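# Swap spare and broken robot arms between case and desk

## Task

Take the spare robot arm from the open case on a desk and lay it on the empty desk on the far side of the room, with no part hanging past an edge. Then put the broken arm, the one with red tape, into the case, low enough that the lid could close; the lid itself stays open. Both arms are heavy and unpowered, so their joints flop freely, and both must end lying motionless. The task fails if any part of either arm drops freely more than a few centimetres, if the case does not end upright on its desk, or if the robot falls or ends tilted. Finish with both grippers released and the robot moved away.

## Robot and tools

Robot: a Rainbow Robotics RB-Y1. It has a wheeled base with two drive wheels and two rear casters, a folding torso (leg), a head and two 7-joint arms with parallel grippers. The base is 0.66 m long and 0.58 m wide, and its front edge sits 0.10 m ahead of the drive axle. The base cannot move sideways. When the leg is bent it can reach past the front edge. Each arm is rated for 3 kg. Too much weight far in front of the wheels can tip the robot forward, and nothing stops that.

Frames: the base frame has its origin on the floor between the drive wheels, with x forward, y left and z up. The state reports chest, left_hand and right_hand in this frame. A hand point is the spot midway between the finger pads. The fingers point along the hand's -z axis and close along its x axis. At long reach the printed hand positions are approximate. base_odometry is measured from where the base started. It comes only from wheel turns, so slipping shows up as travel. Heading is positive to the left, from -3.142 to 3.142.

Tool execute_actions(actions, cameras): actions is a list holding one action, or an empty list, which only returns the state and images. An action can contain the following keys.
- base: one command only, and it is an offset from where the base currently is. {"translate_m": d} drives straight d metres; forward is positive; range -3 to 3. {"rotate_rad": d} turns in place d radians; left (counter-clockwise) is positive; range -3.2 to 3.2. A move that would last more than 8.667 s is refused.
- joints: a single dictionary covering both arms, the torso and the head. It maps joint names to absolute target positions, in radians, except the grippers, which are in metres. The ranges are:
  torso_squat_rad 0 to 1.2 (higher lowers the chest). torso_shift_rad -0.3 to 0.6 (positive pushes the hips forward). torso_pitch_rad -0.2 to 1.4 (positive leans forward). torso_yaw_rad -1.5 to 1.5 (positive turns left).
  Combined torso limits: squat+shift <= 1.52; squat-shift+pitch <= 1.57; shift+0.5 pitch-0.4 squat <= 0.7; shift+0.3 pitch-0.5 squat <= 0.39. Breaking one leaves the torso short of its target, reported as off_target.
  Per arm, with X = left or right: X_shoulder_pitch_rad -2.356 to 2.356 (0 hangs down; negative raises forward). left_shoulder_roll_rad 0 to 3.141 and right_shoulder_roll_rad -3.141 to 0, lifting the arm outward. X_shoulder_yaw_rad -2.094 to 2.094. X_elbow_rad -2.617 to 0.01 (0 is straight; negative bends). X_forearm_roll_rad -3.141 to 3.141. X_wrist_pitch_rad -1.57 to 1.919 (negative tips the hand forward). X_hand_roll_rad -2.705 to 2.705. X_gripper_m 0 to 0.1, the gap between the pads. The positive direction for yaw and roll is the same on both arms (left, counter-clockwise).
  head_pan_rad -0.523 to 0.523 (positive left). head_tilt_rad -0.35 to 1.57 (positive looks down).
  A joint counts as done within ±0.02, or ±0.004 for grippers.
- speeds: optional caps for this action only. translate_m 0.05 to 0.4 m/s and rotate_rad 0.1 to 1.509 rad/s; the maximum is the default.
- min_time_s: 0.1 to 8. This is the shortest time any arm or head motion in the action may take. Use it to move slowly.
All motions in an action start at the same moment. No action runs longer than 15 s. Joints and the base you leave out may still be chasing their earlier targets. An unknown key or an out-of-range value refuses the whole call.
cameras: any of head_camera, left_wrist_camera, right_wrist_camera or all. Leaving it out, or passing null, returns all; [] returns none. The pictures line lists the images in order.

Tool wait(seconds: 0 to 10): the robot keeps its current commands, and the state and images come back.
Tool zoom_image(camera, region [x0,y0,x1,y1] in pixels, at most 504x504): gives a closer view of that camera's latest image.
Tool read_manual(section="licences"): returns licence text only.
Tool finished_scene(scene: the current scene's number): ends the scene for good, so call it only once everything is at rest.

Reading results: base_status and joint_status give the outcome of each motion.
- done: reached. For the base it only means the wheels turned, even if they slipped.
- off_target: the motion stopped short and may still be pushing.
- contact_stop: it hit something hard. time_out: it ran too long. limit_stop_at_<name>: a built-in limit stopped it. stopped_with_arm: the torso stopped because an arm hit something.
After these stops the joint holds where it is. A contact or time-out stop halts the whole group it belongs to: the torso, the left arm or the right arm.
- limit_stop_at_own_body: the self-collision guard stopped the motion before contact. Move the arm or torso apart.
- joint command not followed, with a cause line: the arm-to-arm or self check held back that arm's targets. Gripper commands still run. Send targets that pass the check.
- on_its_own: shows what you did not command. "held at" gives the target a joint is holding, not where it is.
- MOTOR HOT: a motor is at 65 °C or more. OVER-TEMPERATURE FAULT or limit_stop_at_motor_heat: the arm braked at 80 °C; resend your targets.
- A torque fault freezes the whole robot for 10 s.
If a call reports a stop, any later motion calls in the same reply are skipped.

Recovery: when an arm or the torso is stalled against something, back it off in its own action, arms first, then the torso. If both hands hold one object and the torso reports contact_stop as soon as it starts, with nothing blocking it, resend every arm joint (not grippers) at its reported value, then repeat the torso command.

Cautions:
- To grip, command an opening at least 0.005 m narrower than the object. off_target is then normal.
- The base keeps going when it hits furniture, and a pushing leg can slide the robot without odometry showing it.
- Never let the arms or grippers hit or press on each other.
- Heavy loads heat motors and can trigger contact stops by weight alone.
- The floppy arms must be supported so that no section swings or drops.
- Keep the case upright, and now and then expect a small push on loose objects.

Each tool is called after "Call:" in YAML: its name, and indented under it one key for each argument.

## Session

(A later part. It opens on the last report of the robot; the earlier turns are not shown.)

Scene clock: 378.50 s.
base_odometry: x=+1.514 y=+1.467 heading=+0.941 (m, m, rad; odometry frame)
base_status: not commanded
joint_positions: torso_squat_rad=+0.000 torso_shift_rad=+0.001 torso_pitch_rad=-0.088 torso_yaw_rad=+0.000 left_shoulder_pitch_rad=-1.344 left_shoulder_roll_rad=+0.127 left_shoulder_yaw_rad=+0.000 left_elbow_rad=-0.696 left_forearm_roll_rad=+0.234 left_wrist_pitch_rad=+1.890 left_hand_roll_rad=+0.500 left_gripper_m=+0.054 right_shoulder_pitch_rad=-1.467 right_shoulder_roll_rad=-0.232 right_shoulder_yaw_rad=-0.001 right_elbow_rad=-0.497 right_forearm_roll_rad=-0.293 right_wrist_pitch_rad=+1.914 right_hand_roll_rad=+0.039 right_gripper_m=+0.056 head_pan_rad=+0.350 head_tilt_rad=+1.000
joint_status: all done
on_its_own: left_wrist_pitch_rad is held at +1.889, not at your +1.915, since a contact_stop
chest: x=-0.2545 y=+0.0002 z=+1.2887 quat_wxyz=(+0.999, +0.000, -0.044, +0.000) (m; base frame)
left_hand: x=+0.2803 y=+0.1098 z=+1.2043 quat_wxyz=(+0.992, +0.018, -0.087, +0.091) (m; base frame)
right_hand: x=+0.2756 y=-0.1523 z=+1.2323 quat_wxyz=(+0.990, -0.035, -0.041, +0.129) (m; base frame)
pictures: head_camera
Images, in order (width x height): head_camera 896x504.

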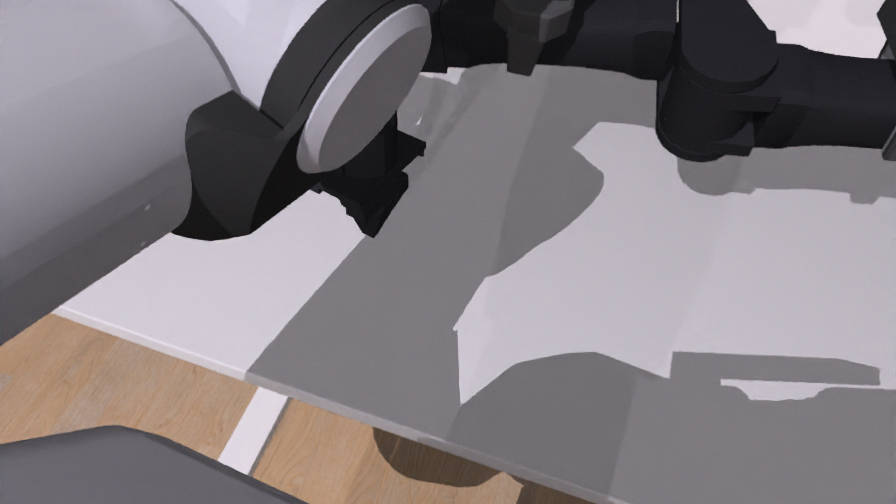

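Call:
execute_actions:
  actions:
    - {"joints":{"torso_pitch_rad":-0.03}}
  cameras: ["head_camera"]

Call:
execute_actions:
  actions:
    - {"joints":{"torso_pitch_rad":0.02,"torso_yaw_rad":-0.07}}
  cameras: ["head_camera"]

Scene clock: 385.93 s.
base_odometry: x=+1.514 y=+1.467 heading=+0.941 (m, m, rad; odometry frame)
base_status: not commanded
joint_positions: torso_squat_rad=+0.000 torso_shift_rad=+0.001 torso_pitch_rad=-0.028 torso_yaw_rad=+0.000 left_shoulder_pitch_rad=-1.344 left_shoulder_roll_rad=+0.127 left_shoulder_yaw_rad=+0.000 left_elbow_rad=-0.696 left_forearm_roll_rad=+0.234 left_wrist_pitch_rad=+1.890 left_hand_roll_rad=+0.500 left_gripper_m=+0.054 right_shoulder_pitch_rad=-1.467 right_shoulder_roll_rad=-0.232 right_shoulder_yaw_rad=-0.001 right_elbow_rad=-0.497 right_forearm_roll_rad=-0.293 right_wrist_pitch_rad=+1.914 right_hand_roll_rad=+0.039 right_gripper_m=+0.056 head_pan_rad=+0.350 head_tilt_rad=+1.000
joint_status: all done
on_its_own: left_wrist_pitch_rad is held at +1.889, not at your +1.915, since a contact_stop
chest: x=-0.2360 y=+0.0002 z=+1.2898 quat_wxyz=(+1.000, +0.000, -0.014, +0.000) (m; base frame)
left_hand: x=+0.2929 y=+0.1098 z=+1.1735 quat_wxyz=(+0.994, +0.020, -0.057, +0.091) (m; base frame)
right_hand: x=+0.2899 y=-0.1522 z=+1.2018 quat_wxyz=(+0.991, -0.031, -0.011, +0.130) (m; base frame)
pictures: head_camera
Images, in order (width x height): head_camera 896x504.

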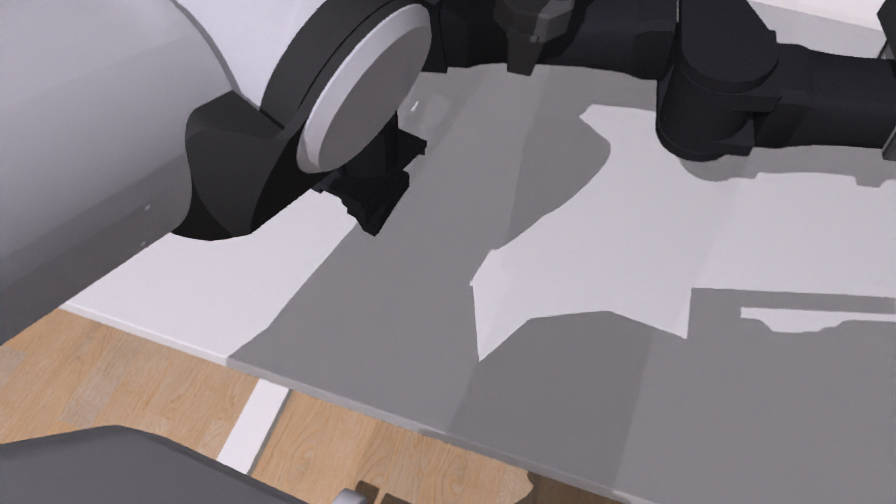

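Scene clock: 386.80 s.
base_odometry: x=+1.514 y=+1.467 heading=+0.941 (m, m, rad; odometry frame)
base_status: not commanded
joint_positions: torso_squat_rad=+0.000 torso_shift_rad=+0.001 torso_pitch_rad=+0.021 torso_yaw_rad=-0.070 left_shoulder_pitch_rad=-1.349 left_shoulder_roll_rad=+0.128 left_shoulder_yaw_rad=+0.000 left_elbow_rad=-0.699 left_forearm_roll_rad=+0.233 left_wrist_pitch_rad=+1.890 left_hand_roll_rad=+0.500 left_gripper_m=+0.054 right_shoulder_pitch_rad=-1.465 right_shoulder_roll_rad=-0.232 right_shoulder_yaw_rad=-0.001 right_elbow_rad=-0.497 right_forearm_roll_rad=-0.294 right_wrist_pitch_rad=+1.914 right_hand_roll_rad=+0.039 right_gripper_m=+0.055 head_pan_rad=+0.350 head_tilt_rad=+1.000
joint_status: all done
on_its_own: left_wrist_pitch_rad is held at +1.889, not at your +1.915, since a contact_stop
chest: x=-0.2207 y=+0.0000 z=+1.2899 quat_wxyz=(+0.999, -0.001, +0.011, -0.035) (m; base frame)
left_hand: x=+0.3096 y=+0.0720 z=+1.1506 quat_wxyz=(+0.998, +0.020, -0.037, +0.055) (m; base frame)
right_hand: x=+0.2876 y=-0.1887 z=+1.1750 quat_wxyz=(+0.995, -0.028, +0.016, +0.096) (m; base frame)
pictures: head_camera
Images, in order (width x height): head_camera 896x504.

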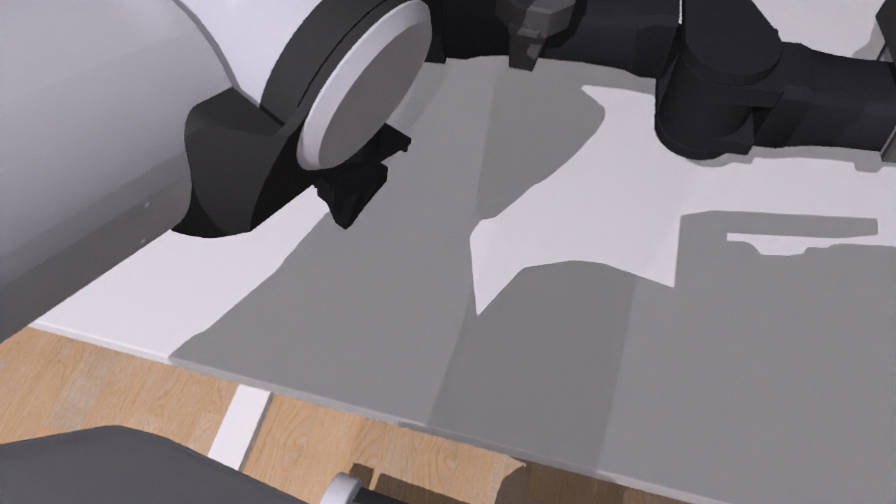

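Call:
execute_actions:
  actions:
    - {"joints":{"torso_yaw_rad":-0.17,"torso_squat_rad":0.2}}
  cameras: ["head_camera"]

Call:
execute_actions:
  actions:
    - {"joints":{"torso_yaw_rad":-0.24,"torso_squat_rad":0.35,"head_pan_rad":0.5}}
  cameras: ["head_camera"]

Scene clock: 395.47 s.
base_odometry: x=+1.514 y=+1.467 heading=+0.941 (m, m, rad; odometry frame)
base_status: not commanded
joint_positions: torso_squat_rad=+0.200 torso_shift_rad=+0.001 torso_pitch_rad=+0.022 torso_yaw_rad=-0.170 left_shoulder_pitch_rad=-1.347 left_shoulder_roll_rad=+0.128 left_shoulder_yaw_rad=+0.000 left_elbow_rad=-0.698 left_forearm_roll_rad=+0.233 left_wrist_pitch_rad=+1.889 left_hand_roll_rad=+0.500 left_gripper_m=+0.054 right_shoulder_pitch_rad=-1.466 right_shoulder_roll_rad=-0.231 right_shoulder_yaw_rad=-0.001 right_elbow_rad=-0.497 right_forearm_roll_rad=-0.294 right_wrist_pitch_rad=+1.914 right_hand_roll_rad=+0.039 right_gripper_m=+0.055 head_pan_rad=+0.350 head_tilt_rad=+1.000
joint_status: all done
on_its_own: left_wrist_pitch_rad is held at +1.889, not at your +1.915, since a contact_stop
chest: x=-0.2208 y=+0.0000 z=+1.2759 quat_wxyz=(+0.996, -0.001, +0.011, -0.085) (m; base frame)
left_hand: x=+0.3137 y=+0.0188 z=+1.1353 quat_wxyz=(+0.999, +0.018, -0.037, +0.006) (m; base frame)
right_hand: x=+0.2663 y=-0.2384 z=+1.1618 quat_wxyz=(+0.998, -0.028, +0.017, +0.047) (m; base frame)
pictures: head_camera
Images, in order (width x height): head_camera 896x504.

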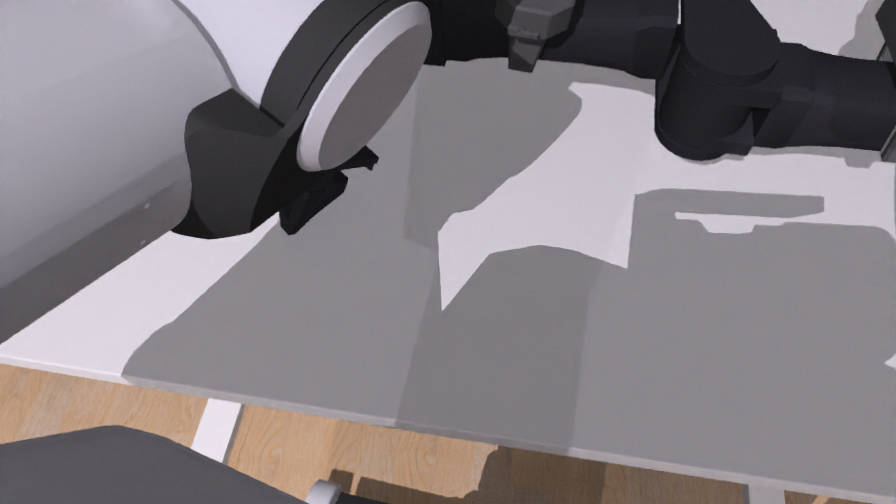

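Scene clock: 396.77 s.
base_odometry: x=+1.514 y=+1.467 heading=+0.941 (m, m, rad; odometry frame)
base_status: not commanded
joint_positions: torso_squat_rad=+0.350 torso_shift_rad=+0.001 torso_pitch_rad=+0.022 torso_yaw_rad=-0.240 left_shoulder_pitch_rad=-1.347 left_shoulder_roll_rad=+0.128 left_shoulder_yaw_rad=+0.000 left_elbow_rad=-0.698 left_forearm_roll_rad=+0.233 left_wrist_pitch_rad=+1.889 left_hand_roll_rad=+0.501 left_gripper_m=+0.054 right_shoulder_pitch_rad=-1.466 right_shoulder_roll_rad=-0.231 right_shoulder_yaw_rad=-0.001 right_elbow_rad=-0.497 right_forearm_roll_rad=-0.294 right_wrist_pitch_rad=+1.914 right_hand_roll_rad=+0.039 right_gripper_m=+0.055 head_pan_rad=+0.500 head_tilt_rad=+1.000
joint_status: all done
on_its_own: left_wrist_pitch_rad is held at +1.889, not at your +1.915, since a contact_stop
chest: x=-0.2208 y=+0.0000 z=+1.2475 quat_wxyz=(+0.993, -0.002, +0.011, -0.120) (m; base frame)
left_hand: x=+0.3136 y=-0.0187 z=+1.1067 quat_wxyz=(+0.999, +0.016, -0.037, -0.029) (m; base frame)
right_hand: x=+0.2484 y=-0.2720 z=+1.1338 quat_wxyz=(+0.999, -0.028, +0.018, +0.012) (m; base frame)
pictures: head_camera
Images, in order (width x height): head_camera 896x504.

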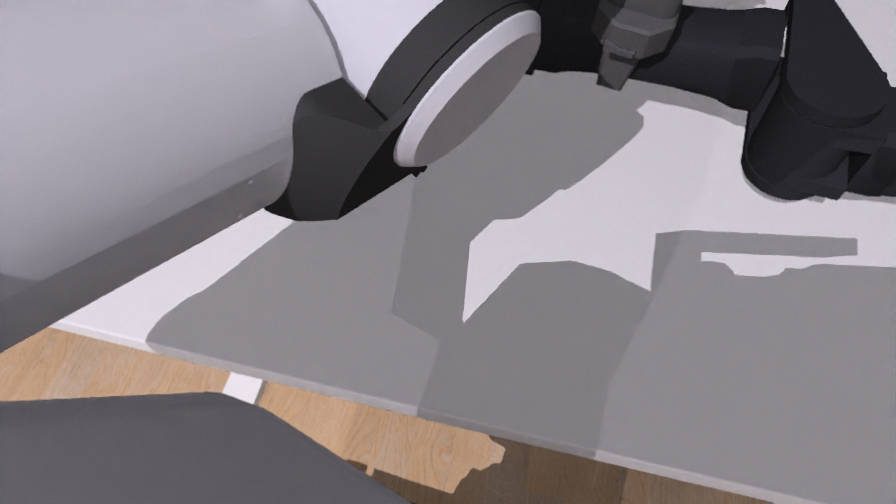

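Call:
execute_actions:
  actions:
    - {"joints":{"torso_squat_rad":0.5,"head_pan_rad":-0.3,"head_tilt_rad":0.8}}
  cameras: ["head_camera"]

Call:
execute_actions:
  actions:
    - {"joints":{"torso_squat_rad":0.6,"head_pan_rad":0.2}}
  cameras: ["head_camera"]

Scene clock: 404.83 s.
base_odometry: x=+1.514 y=+1.467 heading=+0.941 (m, m, rad; odometry frame)
base_status: not commanded
joint_positions: torso_squat_rad=+0.500 torso_shift_rad=+0.001 torso_pitch_rad=+0.021 torso_yaw_rad=-0.240 left_shoulder_pitch_rad=-1.347 left_shoulder_roll_rad=+0.128 left_shoulder_yaw_rad=+0.000 left_elbow_rad=-0.698 left_forearm_roll_rad=+0.233 left_wrist_pitch_rad=+1.889 left_hand_roll_rad=+0.501 left_gripper_m=+0.054 right_shoulder_pitch_rad=-1.466 right_shoulder_roll_rad=-0.231 right_shoulder_yaw_rad=-0.001 right_elbow_rad=-0.497 right_forearm_roll_rad=-0.294 right_wrist_pitch_rad=+1.914 right_hand_roll_rad=+0.039 right_gripper_m=+0.055 head_pan_rad=-0.300 head_tilt_rad=+0.800
joint_status: all done
on_its_own: left_wrist_pitch_rad is held at +1.889, not at your +1.915, since a contact_stop
chest: x=-0.2209 y=+0.0000 z=+1.2042 quat_wxyz=(+0.993, -0.002, +0.011, -0.120) (m; base frame)
left_hand: x=+0.3135 y=-0.0188 z=+1.0637 quat_wxyz=(+0.999, +0.015, -0.038, -0.029) (m; base frame)
right_hand: x=+0.2483 y=-0.2720 z=+1.0906 quat_wxyz=(+0.999, -0.028, +0.018, +0.012) (m; base frame)
pictures: head_camera
Images, in order (width x height): head_camera 896x504.

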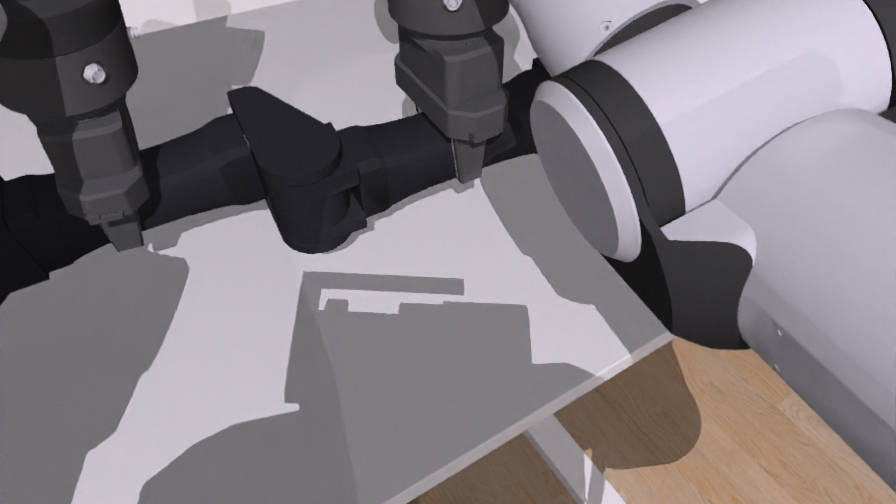

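Scene clock: 405.97 s.
base_odometry: x=+1.514 y=+1.467 heading=+0.941 (m, m, rad; odometry frame)
base_status: not commanded
joint_positions: torso_squat_rad=+0.600 torso_shift_rad=+0.001 torso_pitch_rad=+0.021 torso_yaw_rad=-0.240 left_shoulder_pitch_rad=-1.347 left_shoulder_roll_rad=+0.128 left_shoulder_yaw_rad=+0.000 left_elbow_rad=-0.698 left_forearm_roll_rad=+0.233 left_wrist_pitch_rad=+1.889 left_hand_roll_rad=+0.501 left_gripper_m=+0.054 right_shoulder_pitch_rad=-1.466 right_shoulder_roll_rad=-0.231 right_shoulder_yaw_rad=-0.001 right_elbow_rad=-0.497 right_forearm_roll_rad=-0.294 right_wrist_pitch_rad=+1.914 right_hand_roll_rad=+0.039 right_gripper_m=+0.055 head_pan_rad=+0.200 head_tilt_rad=+0.800
joint_status: all done
on_its_own: left_wrist_pitch_rad is held at +1.889, not at your +1.915, since a contact_stop
chest: x=-0.2209 y=+0.0000 z=+1.1677 quat_wxyz=(+0.993, -0.002, +0.011, -0.120) (m; base frame)
left_hand: x=+0.3135 y=-0.0188 z=+1.0271 quat_wxyz=(+0.999, +0.016, -0.038, -0.029) (m; base frame)
right_hand: x=+0.2483 y=-0.2720 z=+1.0540 quat_wxyz=(+0.999, -0.028, +0.018, +0.012) (m; base frame)
pictures: head_camera
Images, in order (width x height): head_camera 896x504.

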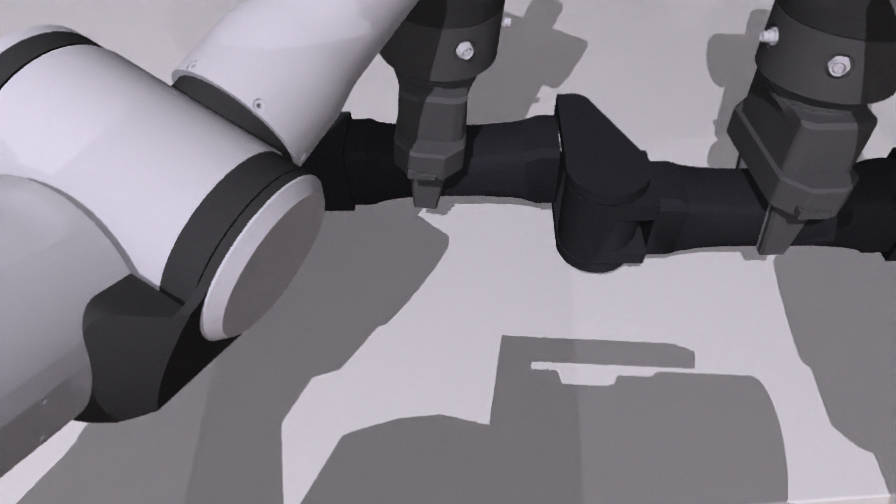

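Call:
execute_actions:
  actions:
    - {"joints":{"torso_squat_rad":0.64}}
  cameras: []

Call:
execute_actions:
  actions:
    - {"joints":{"torso_squat_rad":0.67}}
  cameras: ["head_camera"]

Scene clock: 412.50 s.
base_odometry: x=+1.514 y=+1.467 heading=+0.941 (m, m, rad; odometry frame)
base_status: not commanded
joint_positions: torso_squat_rad=+0.640 torso_shift_rad=+0.000 torso_pitch_rad=+0.021 torso_yaw_rad=-0.240 left_shoulder_pitch_rad=-1.346 left_shoulder_roll_rad=+0.128 left_shoulder_yaw_rad=+0.000 left_elbow_rad=-0.698 left_forearm_roll_rad=+0.233 left_wrist_pitch_rad=+1.889 left_hand_roll_rad=+0.501 left_gripper_m=+0.054 right_shoulder_pitch_rad=-1.469 right_shoulder_roll_rad=-0.232 right_shoulder_yaw_rad=-0.001 right_elbow_rad=-0.498 right_forearm_roll_rad=-0.294 right_wrist_pitch_rad=+1.914 right_hand_roll_rad=+0.039 right_gripper_m=+0.055 head_pan_rad=+0.200 head_tilt_rad=+0.800
joint_status: all done
on_its_own: left_wrist_pitch_rad is held at +1.889, not at your +1.915, since a contact_stop
chest: x=-0.2214 y=+0.0001 z=+1.1514 quat_wxyz=(+0.993, -0.002, +0.010, -0.120) (m; base frame)
left_hand: x=+0.3132 y=-0.0186 z=+1.0110 quat_wxyz=(+0.999, +0.016, -0.038, -0.029) (m; base frame)
right_hand: x=+0.2487 y=-0.2719 z=+1.0399 quat_wxyz=(+0.999, -0.029, +0.015, +0.012) (m; base frame)
pictures: none
No camera images: the call's "cameras" was empty. Leave "cameras" out to get every camera's image.

Scene clock: 413.23 s.
base_odometry: x=+1.514 y=+1.467 heading=+0.941 (m, m, rad; odometry frame)
base_status: not commanded
joint_positions: torso_squat_rad=+0.670 torso_shift_rad=-0.001 torso_pitch_rad=+0.016 torso_yaw_rad=-0.240 left_shoulder_pitch_rad=-1.355 left_shoulder_roll_rad=+0.130 left_shoulder_yaw_rad=+0.000 left_elbow_rad=-0.702 left_forearm_roll_rad=+0.233 left_wrist_pitch_rad=+1.890 left_hand_roll_rad=+0.500 left_gripper_m=+0.054 right_shoulder_pitch_rad=-1.475 right_shoulder_roll_rad=-0.235 right_shoulder_yaw_rad=-0.001 right_elbow_rad=-0.501 right_forearm_roll_rad=-0.293 right_wrist_pitch_rad=+1.915 right_hand_roll_rad=+0.039 right_gripper_m=+0.056 head_pan_rad=+0.200 head_tilt_rad=+0.800
joint_status: all done
on_its_own: left_wrist_pitch_rad is held at +1.889, not at your +1.915, since a contact_stop
chest: x=-0.2237 y=+0.0006 z=+1.1384 quat_wxyz=(+0.993, -0.002, +0.008, -0.120) (m; base frame)
left_hand: x=+0.3133 y=-0.0197 z=+1.0057 quat_wxyz=(+0.998, +0.014, -0.046, -0.030) (m; base frame)
right_hand: x=+0.2485 y=-0.2718 z=+1.0336 quat_wxyz=(+0.999, -0.031, +0.009, +0.012) (m; base frame)
pictures: head_camera
Images, in order (width x height): head_camera 896x504.

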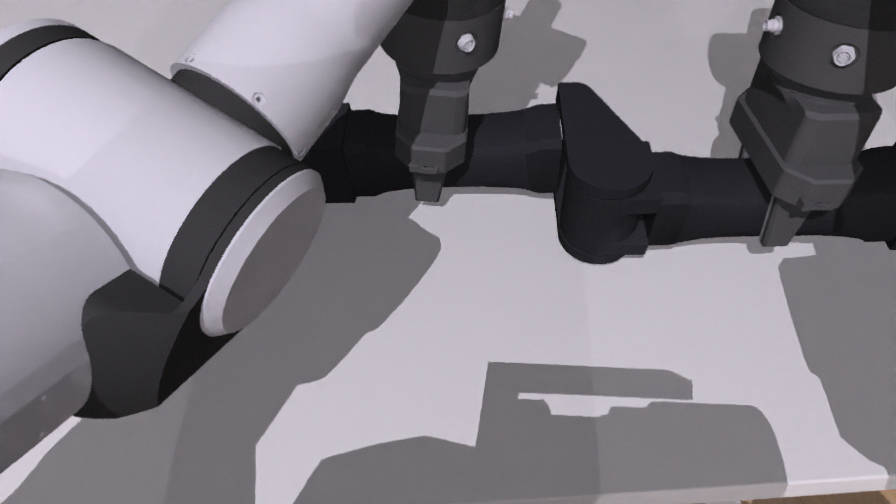

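Landed. Release.

Call:
execute_actions:
  actions:
    - {"joints":{"torso_squat_rad":0.655,"left_gripper_m":0.1,"right_gripper_m":0.1}}
  cameras: []

Call:
execute_actions:
  actions:
    - {"joints":{"torso_squat_rad":0.3}}
  cameras: []

Call:
execute_actions:
  actions:
    - {"base":{"translate_m":-0.6},"joints":{"torso_yaw_rad":0,"torso_pitch_rad":0,"head_pan_rad":0,"head_tilt_rad":0.6,"left_shoulder_roll_rad":0.8,"right_shoulder_roll_rad":-0.8}}
  cameras: ["head_camera"]

Scene clock: 422.67 s.
base_odometry: x=+1.514 y=+1.467 heading=+0.941 (m, m, rad; odometry frame)
base_status: not commanded
joint_positions: torso_squat_rad=+0.655 torso_shift_rad=+0.000 torso_pitch_rad=+0.020 torso_yaw_rad=-0.240 left_shoulder_pitch_rad=-1.350 left_shoulder_roll_rad=+0.125 left_shoulder_yaw_rad=+0.000 left_elbow_rad=-0.699 left_forearm_roll_rad=+0.234 left_wrist_pitch_rad=+1.889 left_hand_roll_rad=+0.500 left_gripper_m=+0.099 right_shoulder_pitch_rad=-1.470 right_shoulder_roll_rad=-0.230 right_shoulder_yaw_rad=-0.001 right_elbow_rad=-0.499 right_forearm_roll_rad=-0.295 right_wrist_pitch_rad=+1.914 right_hand_roll_rad=+0.040 right_gripper_m=+0.100 head_pan_rad=+0.200 head_tilt_rad=+0.800
joint_status: all done
on_its_own: left_wrist_pitch_rad is held at +1.889, not at your +1.915, since a contact_stop
chest: x=-0.2218 y=+0.0003 z=+1.1450 quat_wxyz=(+0.993, -0.002, +0.010, -0.120) (m; base frame)
left_hand: x=+0.3126 y=-0.0209 z=+1.0069 quat_wxyz=(+0.999, +0.014, -0.040, -0.031) (m; base frame)
right_hand: x=+0.2490 y=-0.2703 z=+1.0349 quat_wxyz=(+0.999, -0.029, +0.014, +0.013) (m; base frame)
pictures: none
No camera images: the call's "cameras" was empty. Leave "cameras" out to get every camera's image.

Scene clock: 424.63 s.
base_odometry: x=+1.514 y=+1.467 heading=+0.941 (m, m, rad; odometry frame)
base_status: not commanded
joint_positions: torso_squat_rad=+0.300 torso_shift_rad=+0.000 torso_pitch_rad=+0.020 torso_yaw_rad=-0.240 left_shoulder_pitch_rad=-1.350 left_shoulder_roll_rad=+0.125 left_shoulder_yaw_rad=+0.000 left_elbow_rad=-0.699 left_forearm_roll_rad=+0.234 left_wrist_pitch_rad=+1.889 left_hand_roll_rad=+0.500 left_gripper_m=+0.099 right_shoulder_pitch_rad=-1.470 right_shoulder_roll_rad=-0.230 right_shoulder_yaw_rad=-0.001 right_elbow_rad=-0.499 right_forearm_roll_rad=-0.295 right_wrist_pitch_rad=+1.914 right_hand_roll_rad=+0.040 right_gripper_m=+0.100 head_pan_rad=+0.200 head_tilt_rad=+0.800
joint_status: all done
on_its_own: left_wrist_pitch_rad is held at +1.889, not at your +1.915, since a contact_stop
chest: x=-0.2216 y=+0.0003 z=+1.2586 quat_wxyz=(+0.993, -0.002, +0.010, -0.120) (m; base frame)
left_hand: x=+0.3127 y=-0.0209 z=+1.1202 quat_wxyz=(+0.999, +0.014, -0.040, -0.031) (m; base frame)
right_hand: x=+0.2491 y=-0.2703 z=+1.1482 quat_wxyz=(+0.999, -0.029, +0.014, +0.013) (m; base frame)
pictures: none
No camera images: the call's "cameras" was empty. Leave "cameras" out to get every camera's image.

Scene clock: 427.53 s.
base_odometry: x=+1.160 y=+0.982 heading=+0.939 (m, m, rad; odometry frame)
base_status: done
joint_positions: torso_squat_rad=+0.300 torso_shift_rad=+0.000 torso_pitch_rad=+0.000 torso_yaw_rad=+0.000 left_shoulder_pitch_rad=-1.350 left_shoulder_roll_rad=+0.800 left_shoulder_yaw_rad=+0.000 left_elbow_rad=-0.699 left_forearm_roll_rad=+0.235 left_wrist_pitch_rad=+1.889 left_hand_roll_rad=+0.500 left_gripper_m=+0.099 right_shoulder_pitch_rad=-1.470 right_shoulder_roll_rad=-0.800 right_shoulder_yaw_rad=-0.001 right_elbow_rad=-0.499 right_forearm_roll_rad=-0.295 right_wrist_pitch_rad=+1.914 right_hand_roll_rad=+0.040 right_gripper_m=+0.100 head_pan_rad=+0.000 head_tilt_rad=+0.600
joint_status: all done
on_its_own: left_wrist_pitch_rad is held at +1.889, not at your +1.915, since a contact_stop
chest: x=-0.2279 y=+0.0003 z=+1.2587 quat_wxyz=(+1.000, +0.000, +0.000, +0.000) (m; base frame)
left_hand: x=+0.2893 y=+0.4651 z=+1.2630 quat_wxyz=(+0.905, +0.096, -0.155, +0.384) (m; base frame)
right_hand: x=+0.2799 y=-0.4399 z=+1.2652 quat_wxyz=(+0.985, -0.068, -0.083, -0.136) (m; base frame)
pictures: head_camera
Images, in order (width x height): head_camera 896x504.

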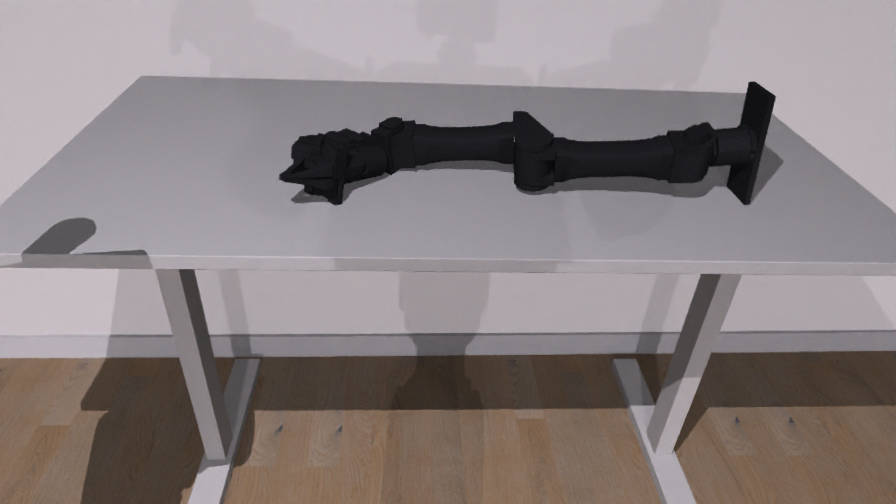

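Call:
execute_actions:
  actions:
    - {"base":{"rotate_rad":2.558},"joints":{"left_shoulder_pitch_rad":-1.2,"right_shoulder_pitch_rad":-1.28,"left_shoulder_roll_rad":0.6,"right_shoulder_roll_rad":-0.6,"left_elbow_rad":-0.6,"right_elbow_rad":-0.6,"left_wrist_pitch_rad":1.75,"right_wrist_pitch_rad":1.8,"torso_squat_rad":0.1}}
  cameras: []

Call:
execute_actions:
  actions:
    - {"base":{"translate_m":1.74}}
  cameras: []

Call:
execute_actions:
  actions:
    - {"base":{"rotate_rad":-0.981},"joints":{"head_tilt_rad":0.7}}
  cameras: ["head_camera"]

Scene clock: 443.97 s.
base_odometry: x=+1.160 y=+0.982 heading=-2.786 (m, m, rad; odometry frame)
base_status: done
joint_positions: torso_squat_rad=+0.100 torso_shift_rad=+0.000 torso_pitch_rad=+0.000 torso_yaw_rad=+0.000 left_shoulder_pitch_rad=-1.200 left_shoulder_roll_rad=+0.600 left_shoulder_yaw_rad=+0.000 left_elbow_rad=-0.600 left_forearm_roll_rad=+0.235 left_wrist_pitch_rad=+1.750 left_hand_roll_rad=+0.500 left_gripper_m=+0.099 right_shoulder_pitch_rad=-1.280 right_shoulder_roll_rad=-0.600 right_shoulder_yaw_rad=-0.001 right_elbow_rad=-0.600 right_forearm_roll_rad=-0.295 right_wrist_pitch_rad=+1.800 right_hand_roll_rad=+0.040 right_gripper_m=+0.100 head_pan_rad=+0.000 head_tilt_rad=+0.600
joint_status: all done
chest: x=-0.2279 y=+0.0003 z=+1.2864 quat_wxyz=(+1.000, +0.000, +0.000, +0.000) (m; base frame)
left_hand: x=+0.3018 y=+0.4019 z=+1.1496 quat_wxyz=(+0.938, +0.091, -0.077, +0.326) (m; base frame)
right_hand: x=+0.3123 y=-0.3721 z=+1.1871 quat_wxyz=(+0.994, -0.075, -0.066, -0.048) (m; base frame)
pictures: none
No camera images: the call's "cameras" was empty. Leave "cameras" out to get every camera's image.

Scene clock: 449.67 s.
base_odometry: x=-0.471 y=+0.376 heading=-2.786 (m, m, rad; odometry frame)
base_status: done
joint_positions: torso_squat_rad=+0.100 torso_shift_rad=+0.000 torso_pitch_rad=+0.000 torso_yaw_rad=+0.000 left_shoulder_pitch_rad=-1.200 left_shoulder_roll_rad=+0.600 left_shoulder_yaw_rad=+0.000 left_elbow_rad=-0.600 left_forearm_roll_rad=+0.235 left_wrist_pitch_rad=+1.750 left_hand_roll_rad=+0.500 left_gripper_m=+0.099 right_shoulder_pitch_rad=-1.280 right_shoulder_roll_rad=-0.600 right_shoulder_yaw_rad=-0.001 right_elbow_rad=-0.600 right_forearm_roll_rad=-0.295 right_wrist_pitch_rad=+1.800 right_hand_roll_rad=+0.040 right_gripper_m=+0.100 head_pan_rad=+0.000 head_tilt_rad=+0.600
joint_status: not commanded
chest: x=-0.2277 y=+0.0003 z=+1.2864 quat_wxyz=(+1.000, +0.000, +0.000, +0.000) (m; base frame)
left_hand: x=+0.3019 y=+0.4019 z=+1.1496 quat_wxyz=(+0.938, +0.091, -0.077, +0.326) (m; base frame)
right_hand: x=+0.3124 y=-0.3721 z=+1.1871 quat_wxyz=(+0.994, -0.075, -0.066, -0.048) (m; base frame)
pictures: none
No camera images: the call's "cameras" was empty. Leave "cameras" out to get every camera's image.

Scene clock: 452.80 s.
base_odometry: x=-0.470 y=+0.376 heading=+2.517 (m, m, rad; odometry frame)
base_status: done
joint_positions: torso_squat_rad=+0.100 torso_shift_rad=+0.000 torso_pitch_rad=+0.000 torso_yaw_rad=+0.000 left_shoulder_pitch_rad=-1.200 left_shoulder_roll_rad=+0.600 left_shoulder_yaw_rad=+0.000 left_elbow_rad=-0.600 left_forearm_roll_rad=+0.235 left_wrist_pitch_rad=+1.750 left_hand_roll_rad=+0.500 left_gripper_m=+0.099 right_shoulder_pitch_rad=-1.280 right_shoulder_roll_rad=-0.600 right_shoulder_yaw_rad=-0.001 right_elbow_rad=-0.600 right_forearm_roll_rad=-0.295 right_wrist_pitch_rad=+1.800 right_hand_roll_rad=+0.040 right_gripper_m=+0.100 head_pan_rad=+0.000 head_tilt_rad=+0.700
joint_status: all done
chest: x=-0.2278 y=+0.0003 z=+1.2864 quat_wxyz=(+1.000, +0.000, +0.000, +0.000) (m; base frame)
left_hand: x=+0.3019 y=+0.4019 z=+1.1496 quat_wxyz=(+0.938, +0.091, -0.077, +0.326) (m; base frame)
right_hand: x=+0.3124 y=-0.3720 z=+1.1871 quat_wxyz=(+0.994, -0.075, -0.066, -0.048) (m; base frame)
pictures: head_camera
Images, in order (width x height): head_camera 896x504.

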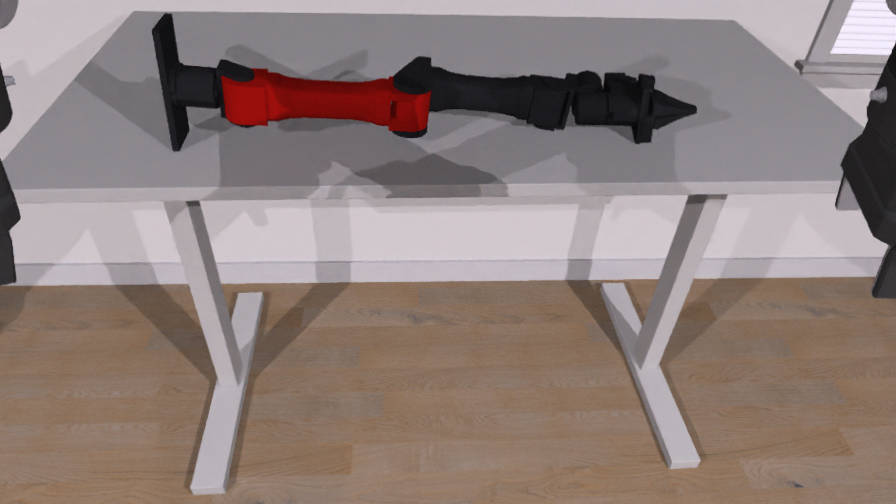

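Call:
execute_actions:
  actions:
    - {"base":{"translate_m":0.54},"joints":{"torso_yaw_rad":0.15,"torso_pitch_rad":0.04,"torso_squat_rad":0.0,"left_shoulder_pitch_rad":-1.37,"right_shoulder_pitch_rad":-1.46,"left_shoulder_roll_rad":0.135,"right_shoulder_roll_rad":-0.23,"left_elbow_rad":-0.7,"right_elbow_rad":-0.5,"left_wrist_pitch_rad":1.915,"right_wrist_pitch_rad":1.88,"left_hand_roll_rad":0.1,"right_hand_roll_rad":-0.45,"left_forearm_roll_rad":0.27,"right_forearm_roll_rad":-0.33,"head_tilt_rad":0.9,"head_pan_rad":-0.1}}

Scene clock: 481.20 s.
base_odometry: x=-0.908 y=+0.692 heading=+2.516 (m, m, rad; odometry frame)
base_status: done
joint_positions: torso_squat_rad=+0.000 torso_shift_rad=+0.000 torso_pitch_rad=+0.040 torso_yaw_rad=+0.150 left_shoulder_pitch_rad=-1.370 left_shoulder_roll_rad=+0.135 left_shoulder_yaw_rad=+0.000 left_elbow_rad=-0.700 left_forearm_roll_rad=+0.270 left_wrist_pitch_rad=+1.915 left_hand_roll_rad=+0.100 left_gripper_m=+0.099 right_shoulder_pitch_rad=-1.460 right_shoulder_roll_rad=-0.230 right_shoulder_yaw_rad=-0.001 right_elbow_rad=-0.500 right_forearm_roll_rad=-0.330 right_wrist_pitch_rad=+1.880 right_hand_roll_rad=-0.450 right_gripper_m=+0.100 head_pan_rad=-0.100 head_tilt_rad=+0.900
joint_status: all done
chest: x=-0.2154 y=+0.0002 z=+1.2897 quat_wxyz=(+0.997, +0.001, +0.020, +0.075) (m; base frame)
left_hand: x=+0.2815 y=+0.1804 z=+1.1524 quat_wxyz=(+0.999, +0.020, -0.016, -0.042) (m; base frame)
right_hand: x=+0.3233 y=-0.0618 z=+1.1619 quat_wxyz=(+0.999, -0.007, +0.007, -0.032) (m; base frame)
pictures: head_camera, left_wrist_camera, right_wrist_camera
Images, in order (width x height): head_camera 896x504, left_wrist_camera 644x364, right_wrist_camera 644x364.

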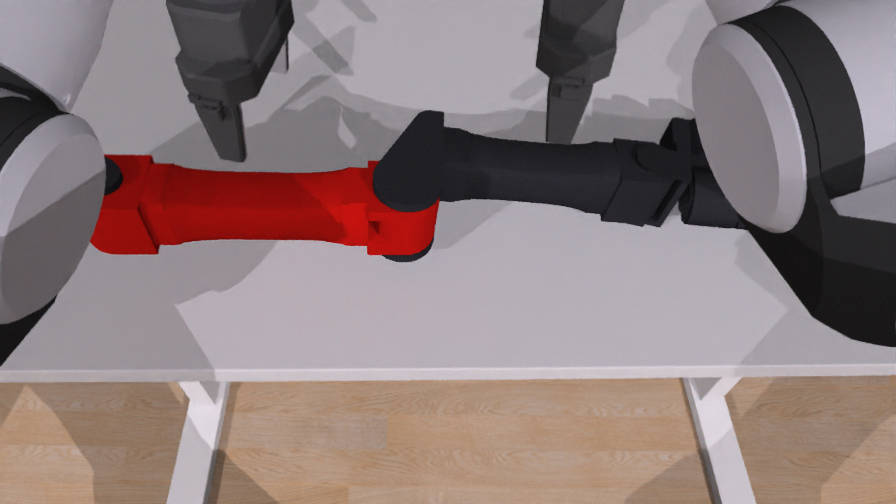

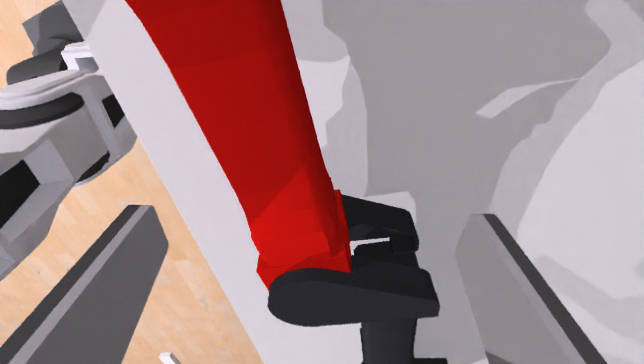

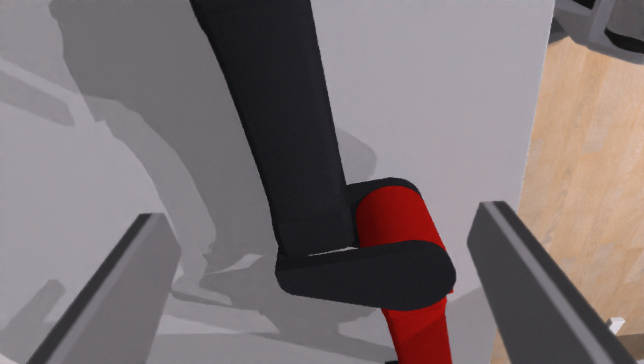

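Call:
execute_actions:
  actions:
    - {"base":{"translate_m":-0.01},"joints":{"left_shoulder_pitch_rad":-1.24,"right_shoulder_pitch_rad":-1.38,"left_shoulder_roll_rad":0.1,"right_shoulder_roll_rad":-0.195,"left_elbow_rad":-0.8,"right_wrist_pitch_rad":1.7,"left_hand_roll_rad":0.2,"right_hand_roll_rad":-0.42}}

Scene clock: 501.13 s.
base_odometry: x=-0.900 y=+0.686 heading=+2.516 (m, m, rad; odometry frame)
base_status: done
joint_positions: torso_squat_rad=+0.000 torso_shift_rad=+0.000 torso_pitch_rad=+0.040 torso_yaw_rad=+0.150 left_shoulder_pitch_rad=-1.240 left_shoulder_roll_rad=+0.100 left_shoulder_yaw_rad=+0.000 left_elbow_rad=-0.800 left_forearm_roll_rad=+0.270 left_wrist_pitch_rad=+1.915 left_hand_roll_rad=+0.200 left_gripper_m=+0.099 right_shoulder_pitch_rad=-1.380 right_shoulder_roll_rad=-0.195 right_shoulder_yaw_rad=-0.001 right_elbow_rad=-0.500 right_forearm_roll_rad=-0.330 right_wrist_pitch_rad=+1.700 right_hand_roll_rad=-0.420 right_gripper_m=+0.100 head_pan_rad=-0.100 head_tilt_rad=+0.900
joint_status: all done
chest: x=-0.2155 y=+0.0002 z=+1.2897 quat_wxyz=(+0.997, +0.001, +0.020, +0.075) (m; base frame)
left_hand: x=+0.2659 y=+0.1725 z=+1.1101 quat_wxyz=(+1.000, +0.000, +0.001, +0.002) (m; base frame)
right_hand: x=+0.3409 y=-0.0452 z=+1.1174 quat_wxyz=(+0.999, +0.024, -0.032, -0.015) (m; base frame)
pictures: head_camera, left_wrist_camera, right_wrist_camera
Images, in order (width x height): head_camera 896x504, left_wrist_camera 644x364, right_wrist_camera 644x364.

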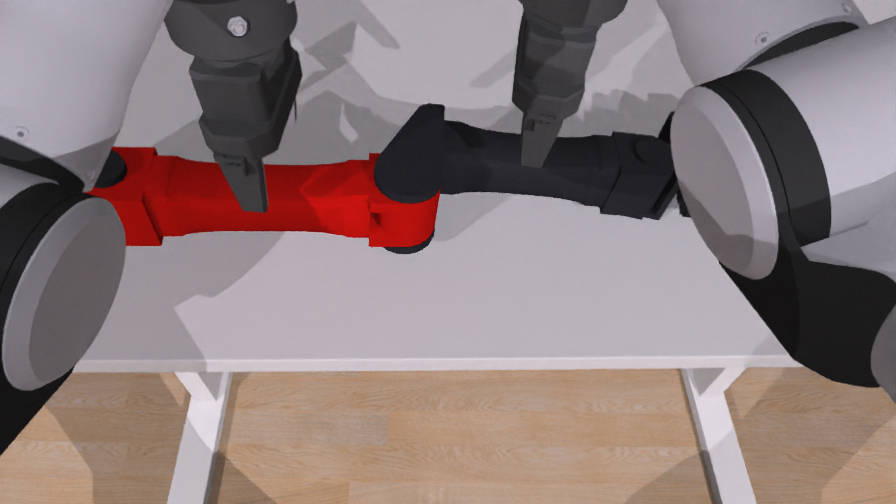

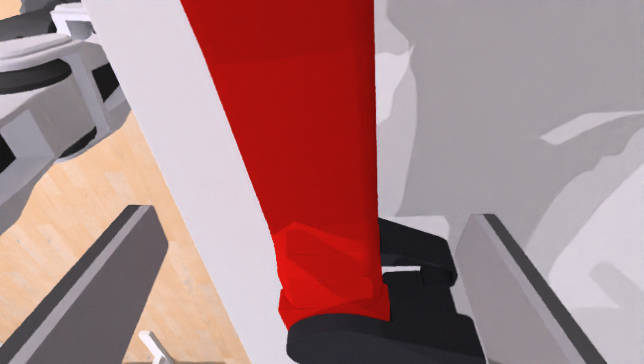

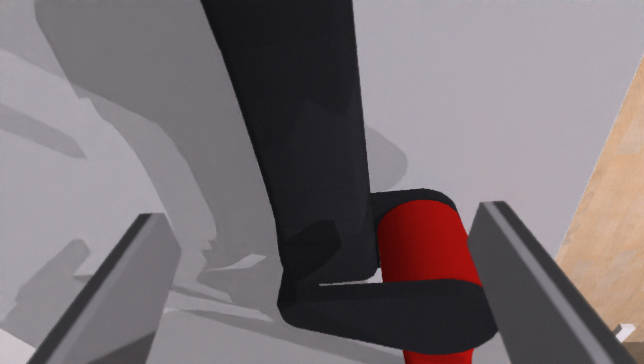

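Call:
execute_actions:
  actions:
    - {"joints":{"left_shoulder_roll_rad":0.16,"right_shoulder_roll_rad":-0.24,"left_hand_roll_rad":0.31,"right_hand_roll_rad":-0.22,"right_forearm_roll_rad":-0.3,"left_forearm_roll_rad":0.29,"torso_squat_rad":0.38}}

Scene clock: 509.57 s.
base_odometry: x=-0.900 y=+0.686 heading=+2.516 (m, m, rad; odometry frame)
base_status: not commanded
joint_positions: torso_squat_rad=+0.380 torso_shift_rad=+0.000 torso_pitch_rad=+0.040 torso_yaw_rad=+0.150 left_shoulder_pitch_rad=-1.240 left_shoulder_roll_rad=+0.160 left_shoulder_yaw_rad=+0.000 left_elbow_rad=-0.800 left_forearm_roll_rad=+0.290 left_wrist_pitch_rad=+1.915 left_hand_roll_rad=+0.310 left_gripper_m=+0.099 right_shoulder_pitch_rad=-1.380 right_shoulder_roll_rad=-0.240 right_shoulder_yaw_rad=-0.001 right_elbow_rad=-0.500 right_forearm_roll_rad=-0.300 right_wrist_pitch_rad=+1.700 right_hand_roll_rad=-0.220 right_gripper_m=+0.100 head_pan_rad=-0.100 head_tilt_rad=+0.900
joint_status: all done
chest: x=-0.2155 y=+0.0002 z=+1.2398 quat_wxyz=(+0.997, +0.001, +0.020, +0.075) (m; base frame)
left_hand: x=+0.2709 y=+0.2013 z=+1.0678 quat_wxyz=(+0.997, +0.003, -0.006, +0.079) (m; base frame)
right_hand: x=+0.3538 y=-0.0753 z=+1.0750 quat_wxyz=(+0.997, +0.002, -0.047, +0.062) (m; base frame)
pictures: head_camera, left_wrist_camera, right_wrist_camera
Images, in order (width x height): head_camera 896x504, left_wrist_camera 644x364, right_wrist_camera 644x364.

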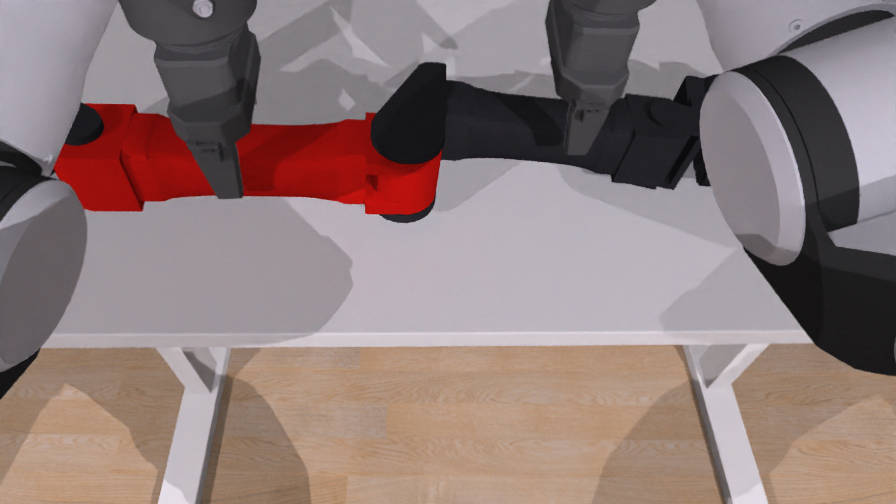

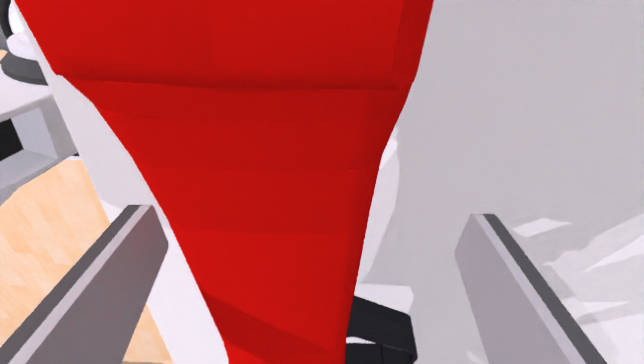

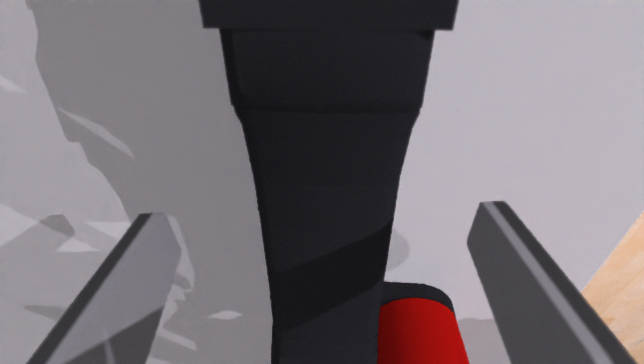

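Call:
execute_actions:
  actions:
    - {"base":{"translate_m":-0.016},"joints":{"right_shoulder_pitch_rad":-1.335,"right_wrist_pitch_rad":1.62,"right_shoulder_roll_rad":-0.215},"min_time_s":0.8}
  cameras: []

Call:
execute_actions:
  actions:
    - {"joints":{"torso_squat_rad":0.46}}
  cameras: ["left_wrist_camera","right_wrist_camera"]

Scene clock: 519.17 s.
base_odometry: x=-0.887 y=+0.676 heading=+2.516 (m, m, rad; odometry frame)
base_status: done
joint_positions: torso_squat_rad=+0.380 torso_shift_rad=+0.000 torso_pitch_rad=+0.040 torso_yaw_rad=+0.150 left_shoulder_pitch_rad=-1.240 left_shoulder_roll_rad=+0.160 left_shoulder_yaw_rad=+0.000 left_elbow_rad=-0.800 left_forearm_roll_rad=+0.290 left_wrist_pitch_rad=+1.915 left_hand_roll_rad=+0.310 left_gripper_m=+0.099 right_shoulder_pitch_rad=-1.335 right_shoulder_roll_rad=-0.215 right_shoulder_yaw_rad=-0.001 right_elbow_rad=-0.500 right_forearm_roll_rad=-0.300 right_wrist_pitch_rad=+1.620 right_hand_roll_rad=-0.220 right_gripper_m=+0.100 head_pan_rad=-0.100 head_tilt_rad=+0.900
joint_status: all done
chest: x=-0.2155 y=+0.0002 z=+1.2397 quat_wxyz=(+0.997, +0.001, +0.020, +0.075) (m; base frame)
left_hand: x=+0.2709 y=+0.2013 z=+1.0678 quat_wxyz=(+0.997, +0.003, -0.006, +0.079) (m; base frame)
right_hand: x=+0.3569 y=-0.0655 z=+1.0495 quat_wxyz=(+0.996, +0.014, -0.060, +0.066) (m; base frame)
pictures: none
No camera images: the call's "cameras" was empty. Leave "cameras" out to get every camera's image.

Scene clock: 520.20 s.
base_odometry: x=-0.887 y=+0.676 heading=+2.516 (m, m, rad; odometry frame)
base_status: not commanded
joint_positions: torso_squat_rad=+0.460 torso_shift_rad=+0.000 torso_pitch_rad=+0.040 torso_yaw_rad=+0.150 left_shoulder_pitch_rad=-1.240 left_shoulder_roll_rad=+0.160 left_shoulder_yaw_rad=+0.000 left_elbow_rad=-0.800 left_forearm_roll_rad=+0.290 left_wrist_pitch_rad=+1.915 left_hand_roll_rad=+0.310 left_gripper_m=+0.099 right_shoulder_pitch_rad=-1.335 right_shoulder_roll_rad=-0.215 right_shoulder_yaw_rad=-0.001 right_elbow_rad=-0.500 right_forearm_roll_rad=-0.300 right_wrist_pitch_rad=+1.620 right_hand_roll_rad=-0.220 right_gripper_m=+0.100 head_pan_rad=-0.100 head_tilt_rad=+0.900
joint_status: all done
chest: x=-0.2155 y=+0.0002 z=+1.2169 quat_wxyz=(+0.997, +0.001, +0.020, +0.075) (m; base frame)
left_hand: x=+0.2709 y=+0.2013 z=+1.0450 quat_wxyz=(+0.997, +0.003, -0.006, +0.079) (m; base frame)
right_hand: x=+0.3569 y=-0.0655 z=+1.0266 quat_wxyz=(+0.996, +0.014, -0.060, +0.066) (m; base frame)
pictures: left_wrist_camera, right_wrist_camera
Images, in order (width x height): left_wrist_camera 644x364, right_wrist_camera 644x364.

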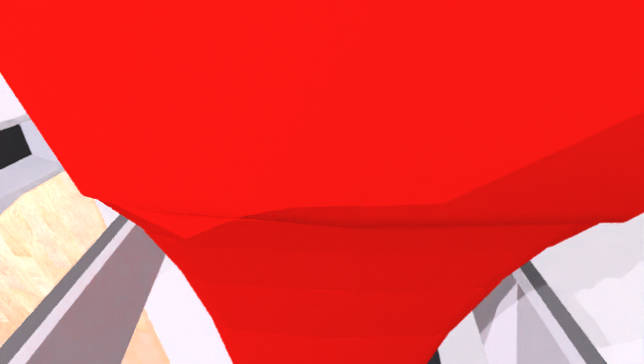

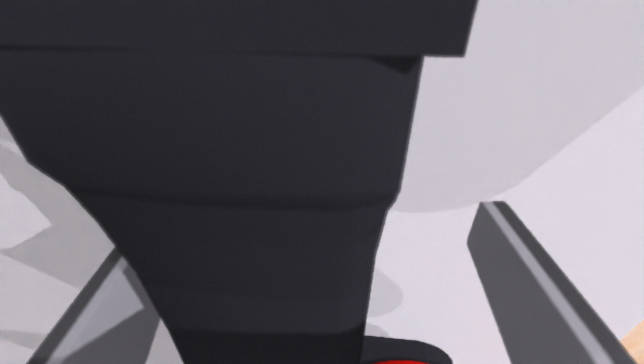

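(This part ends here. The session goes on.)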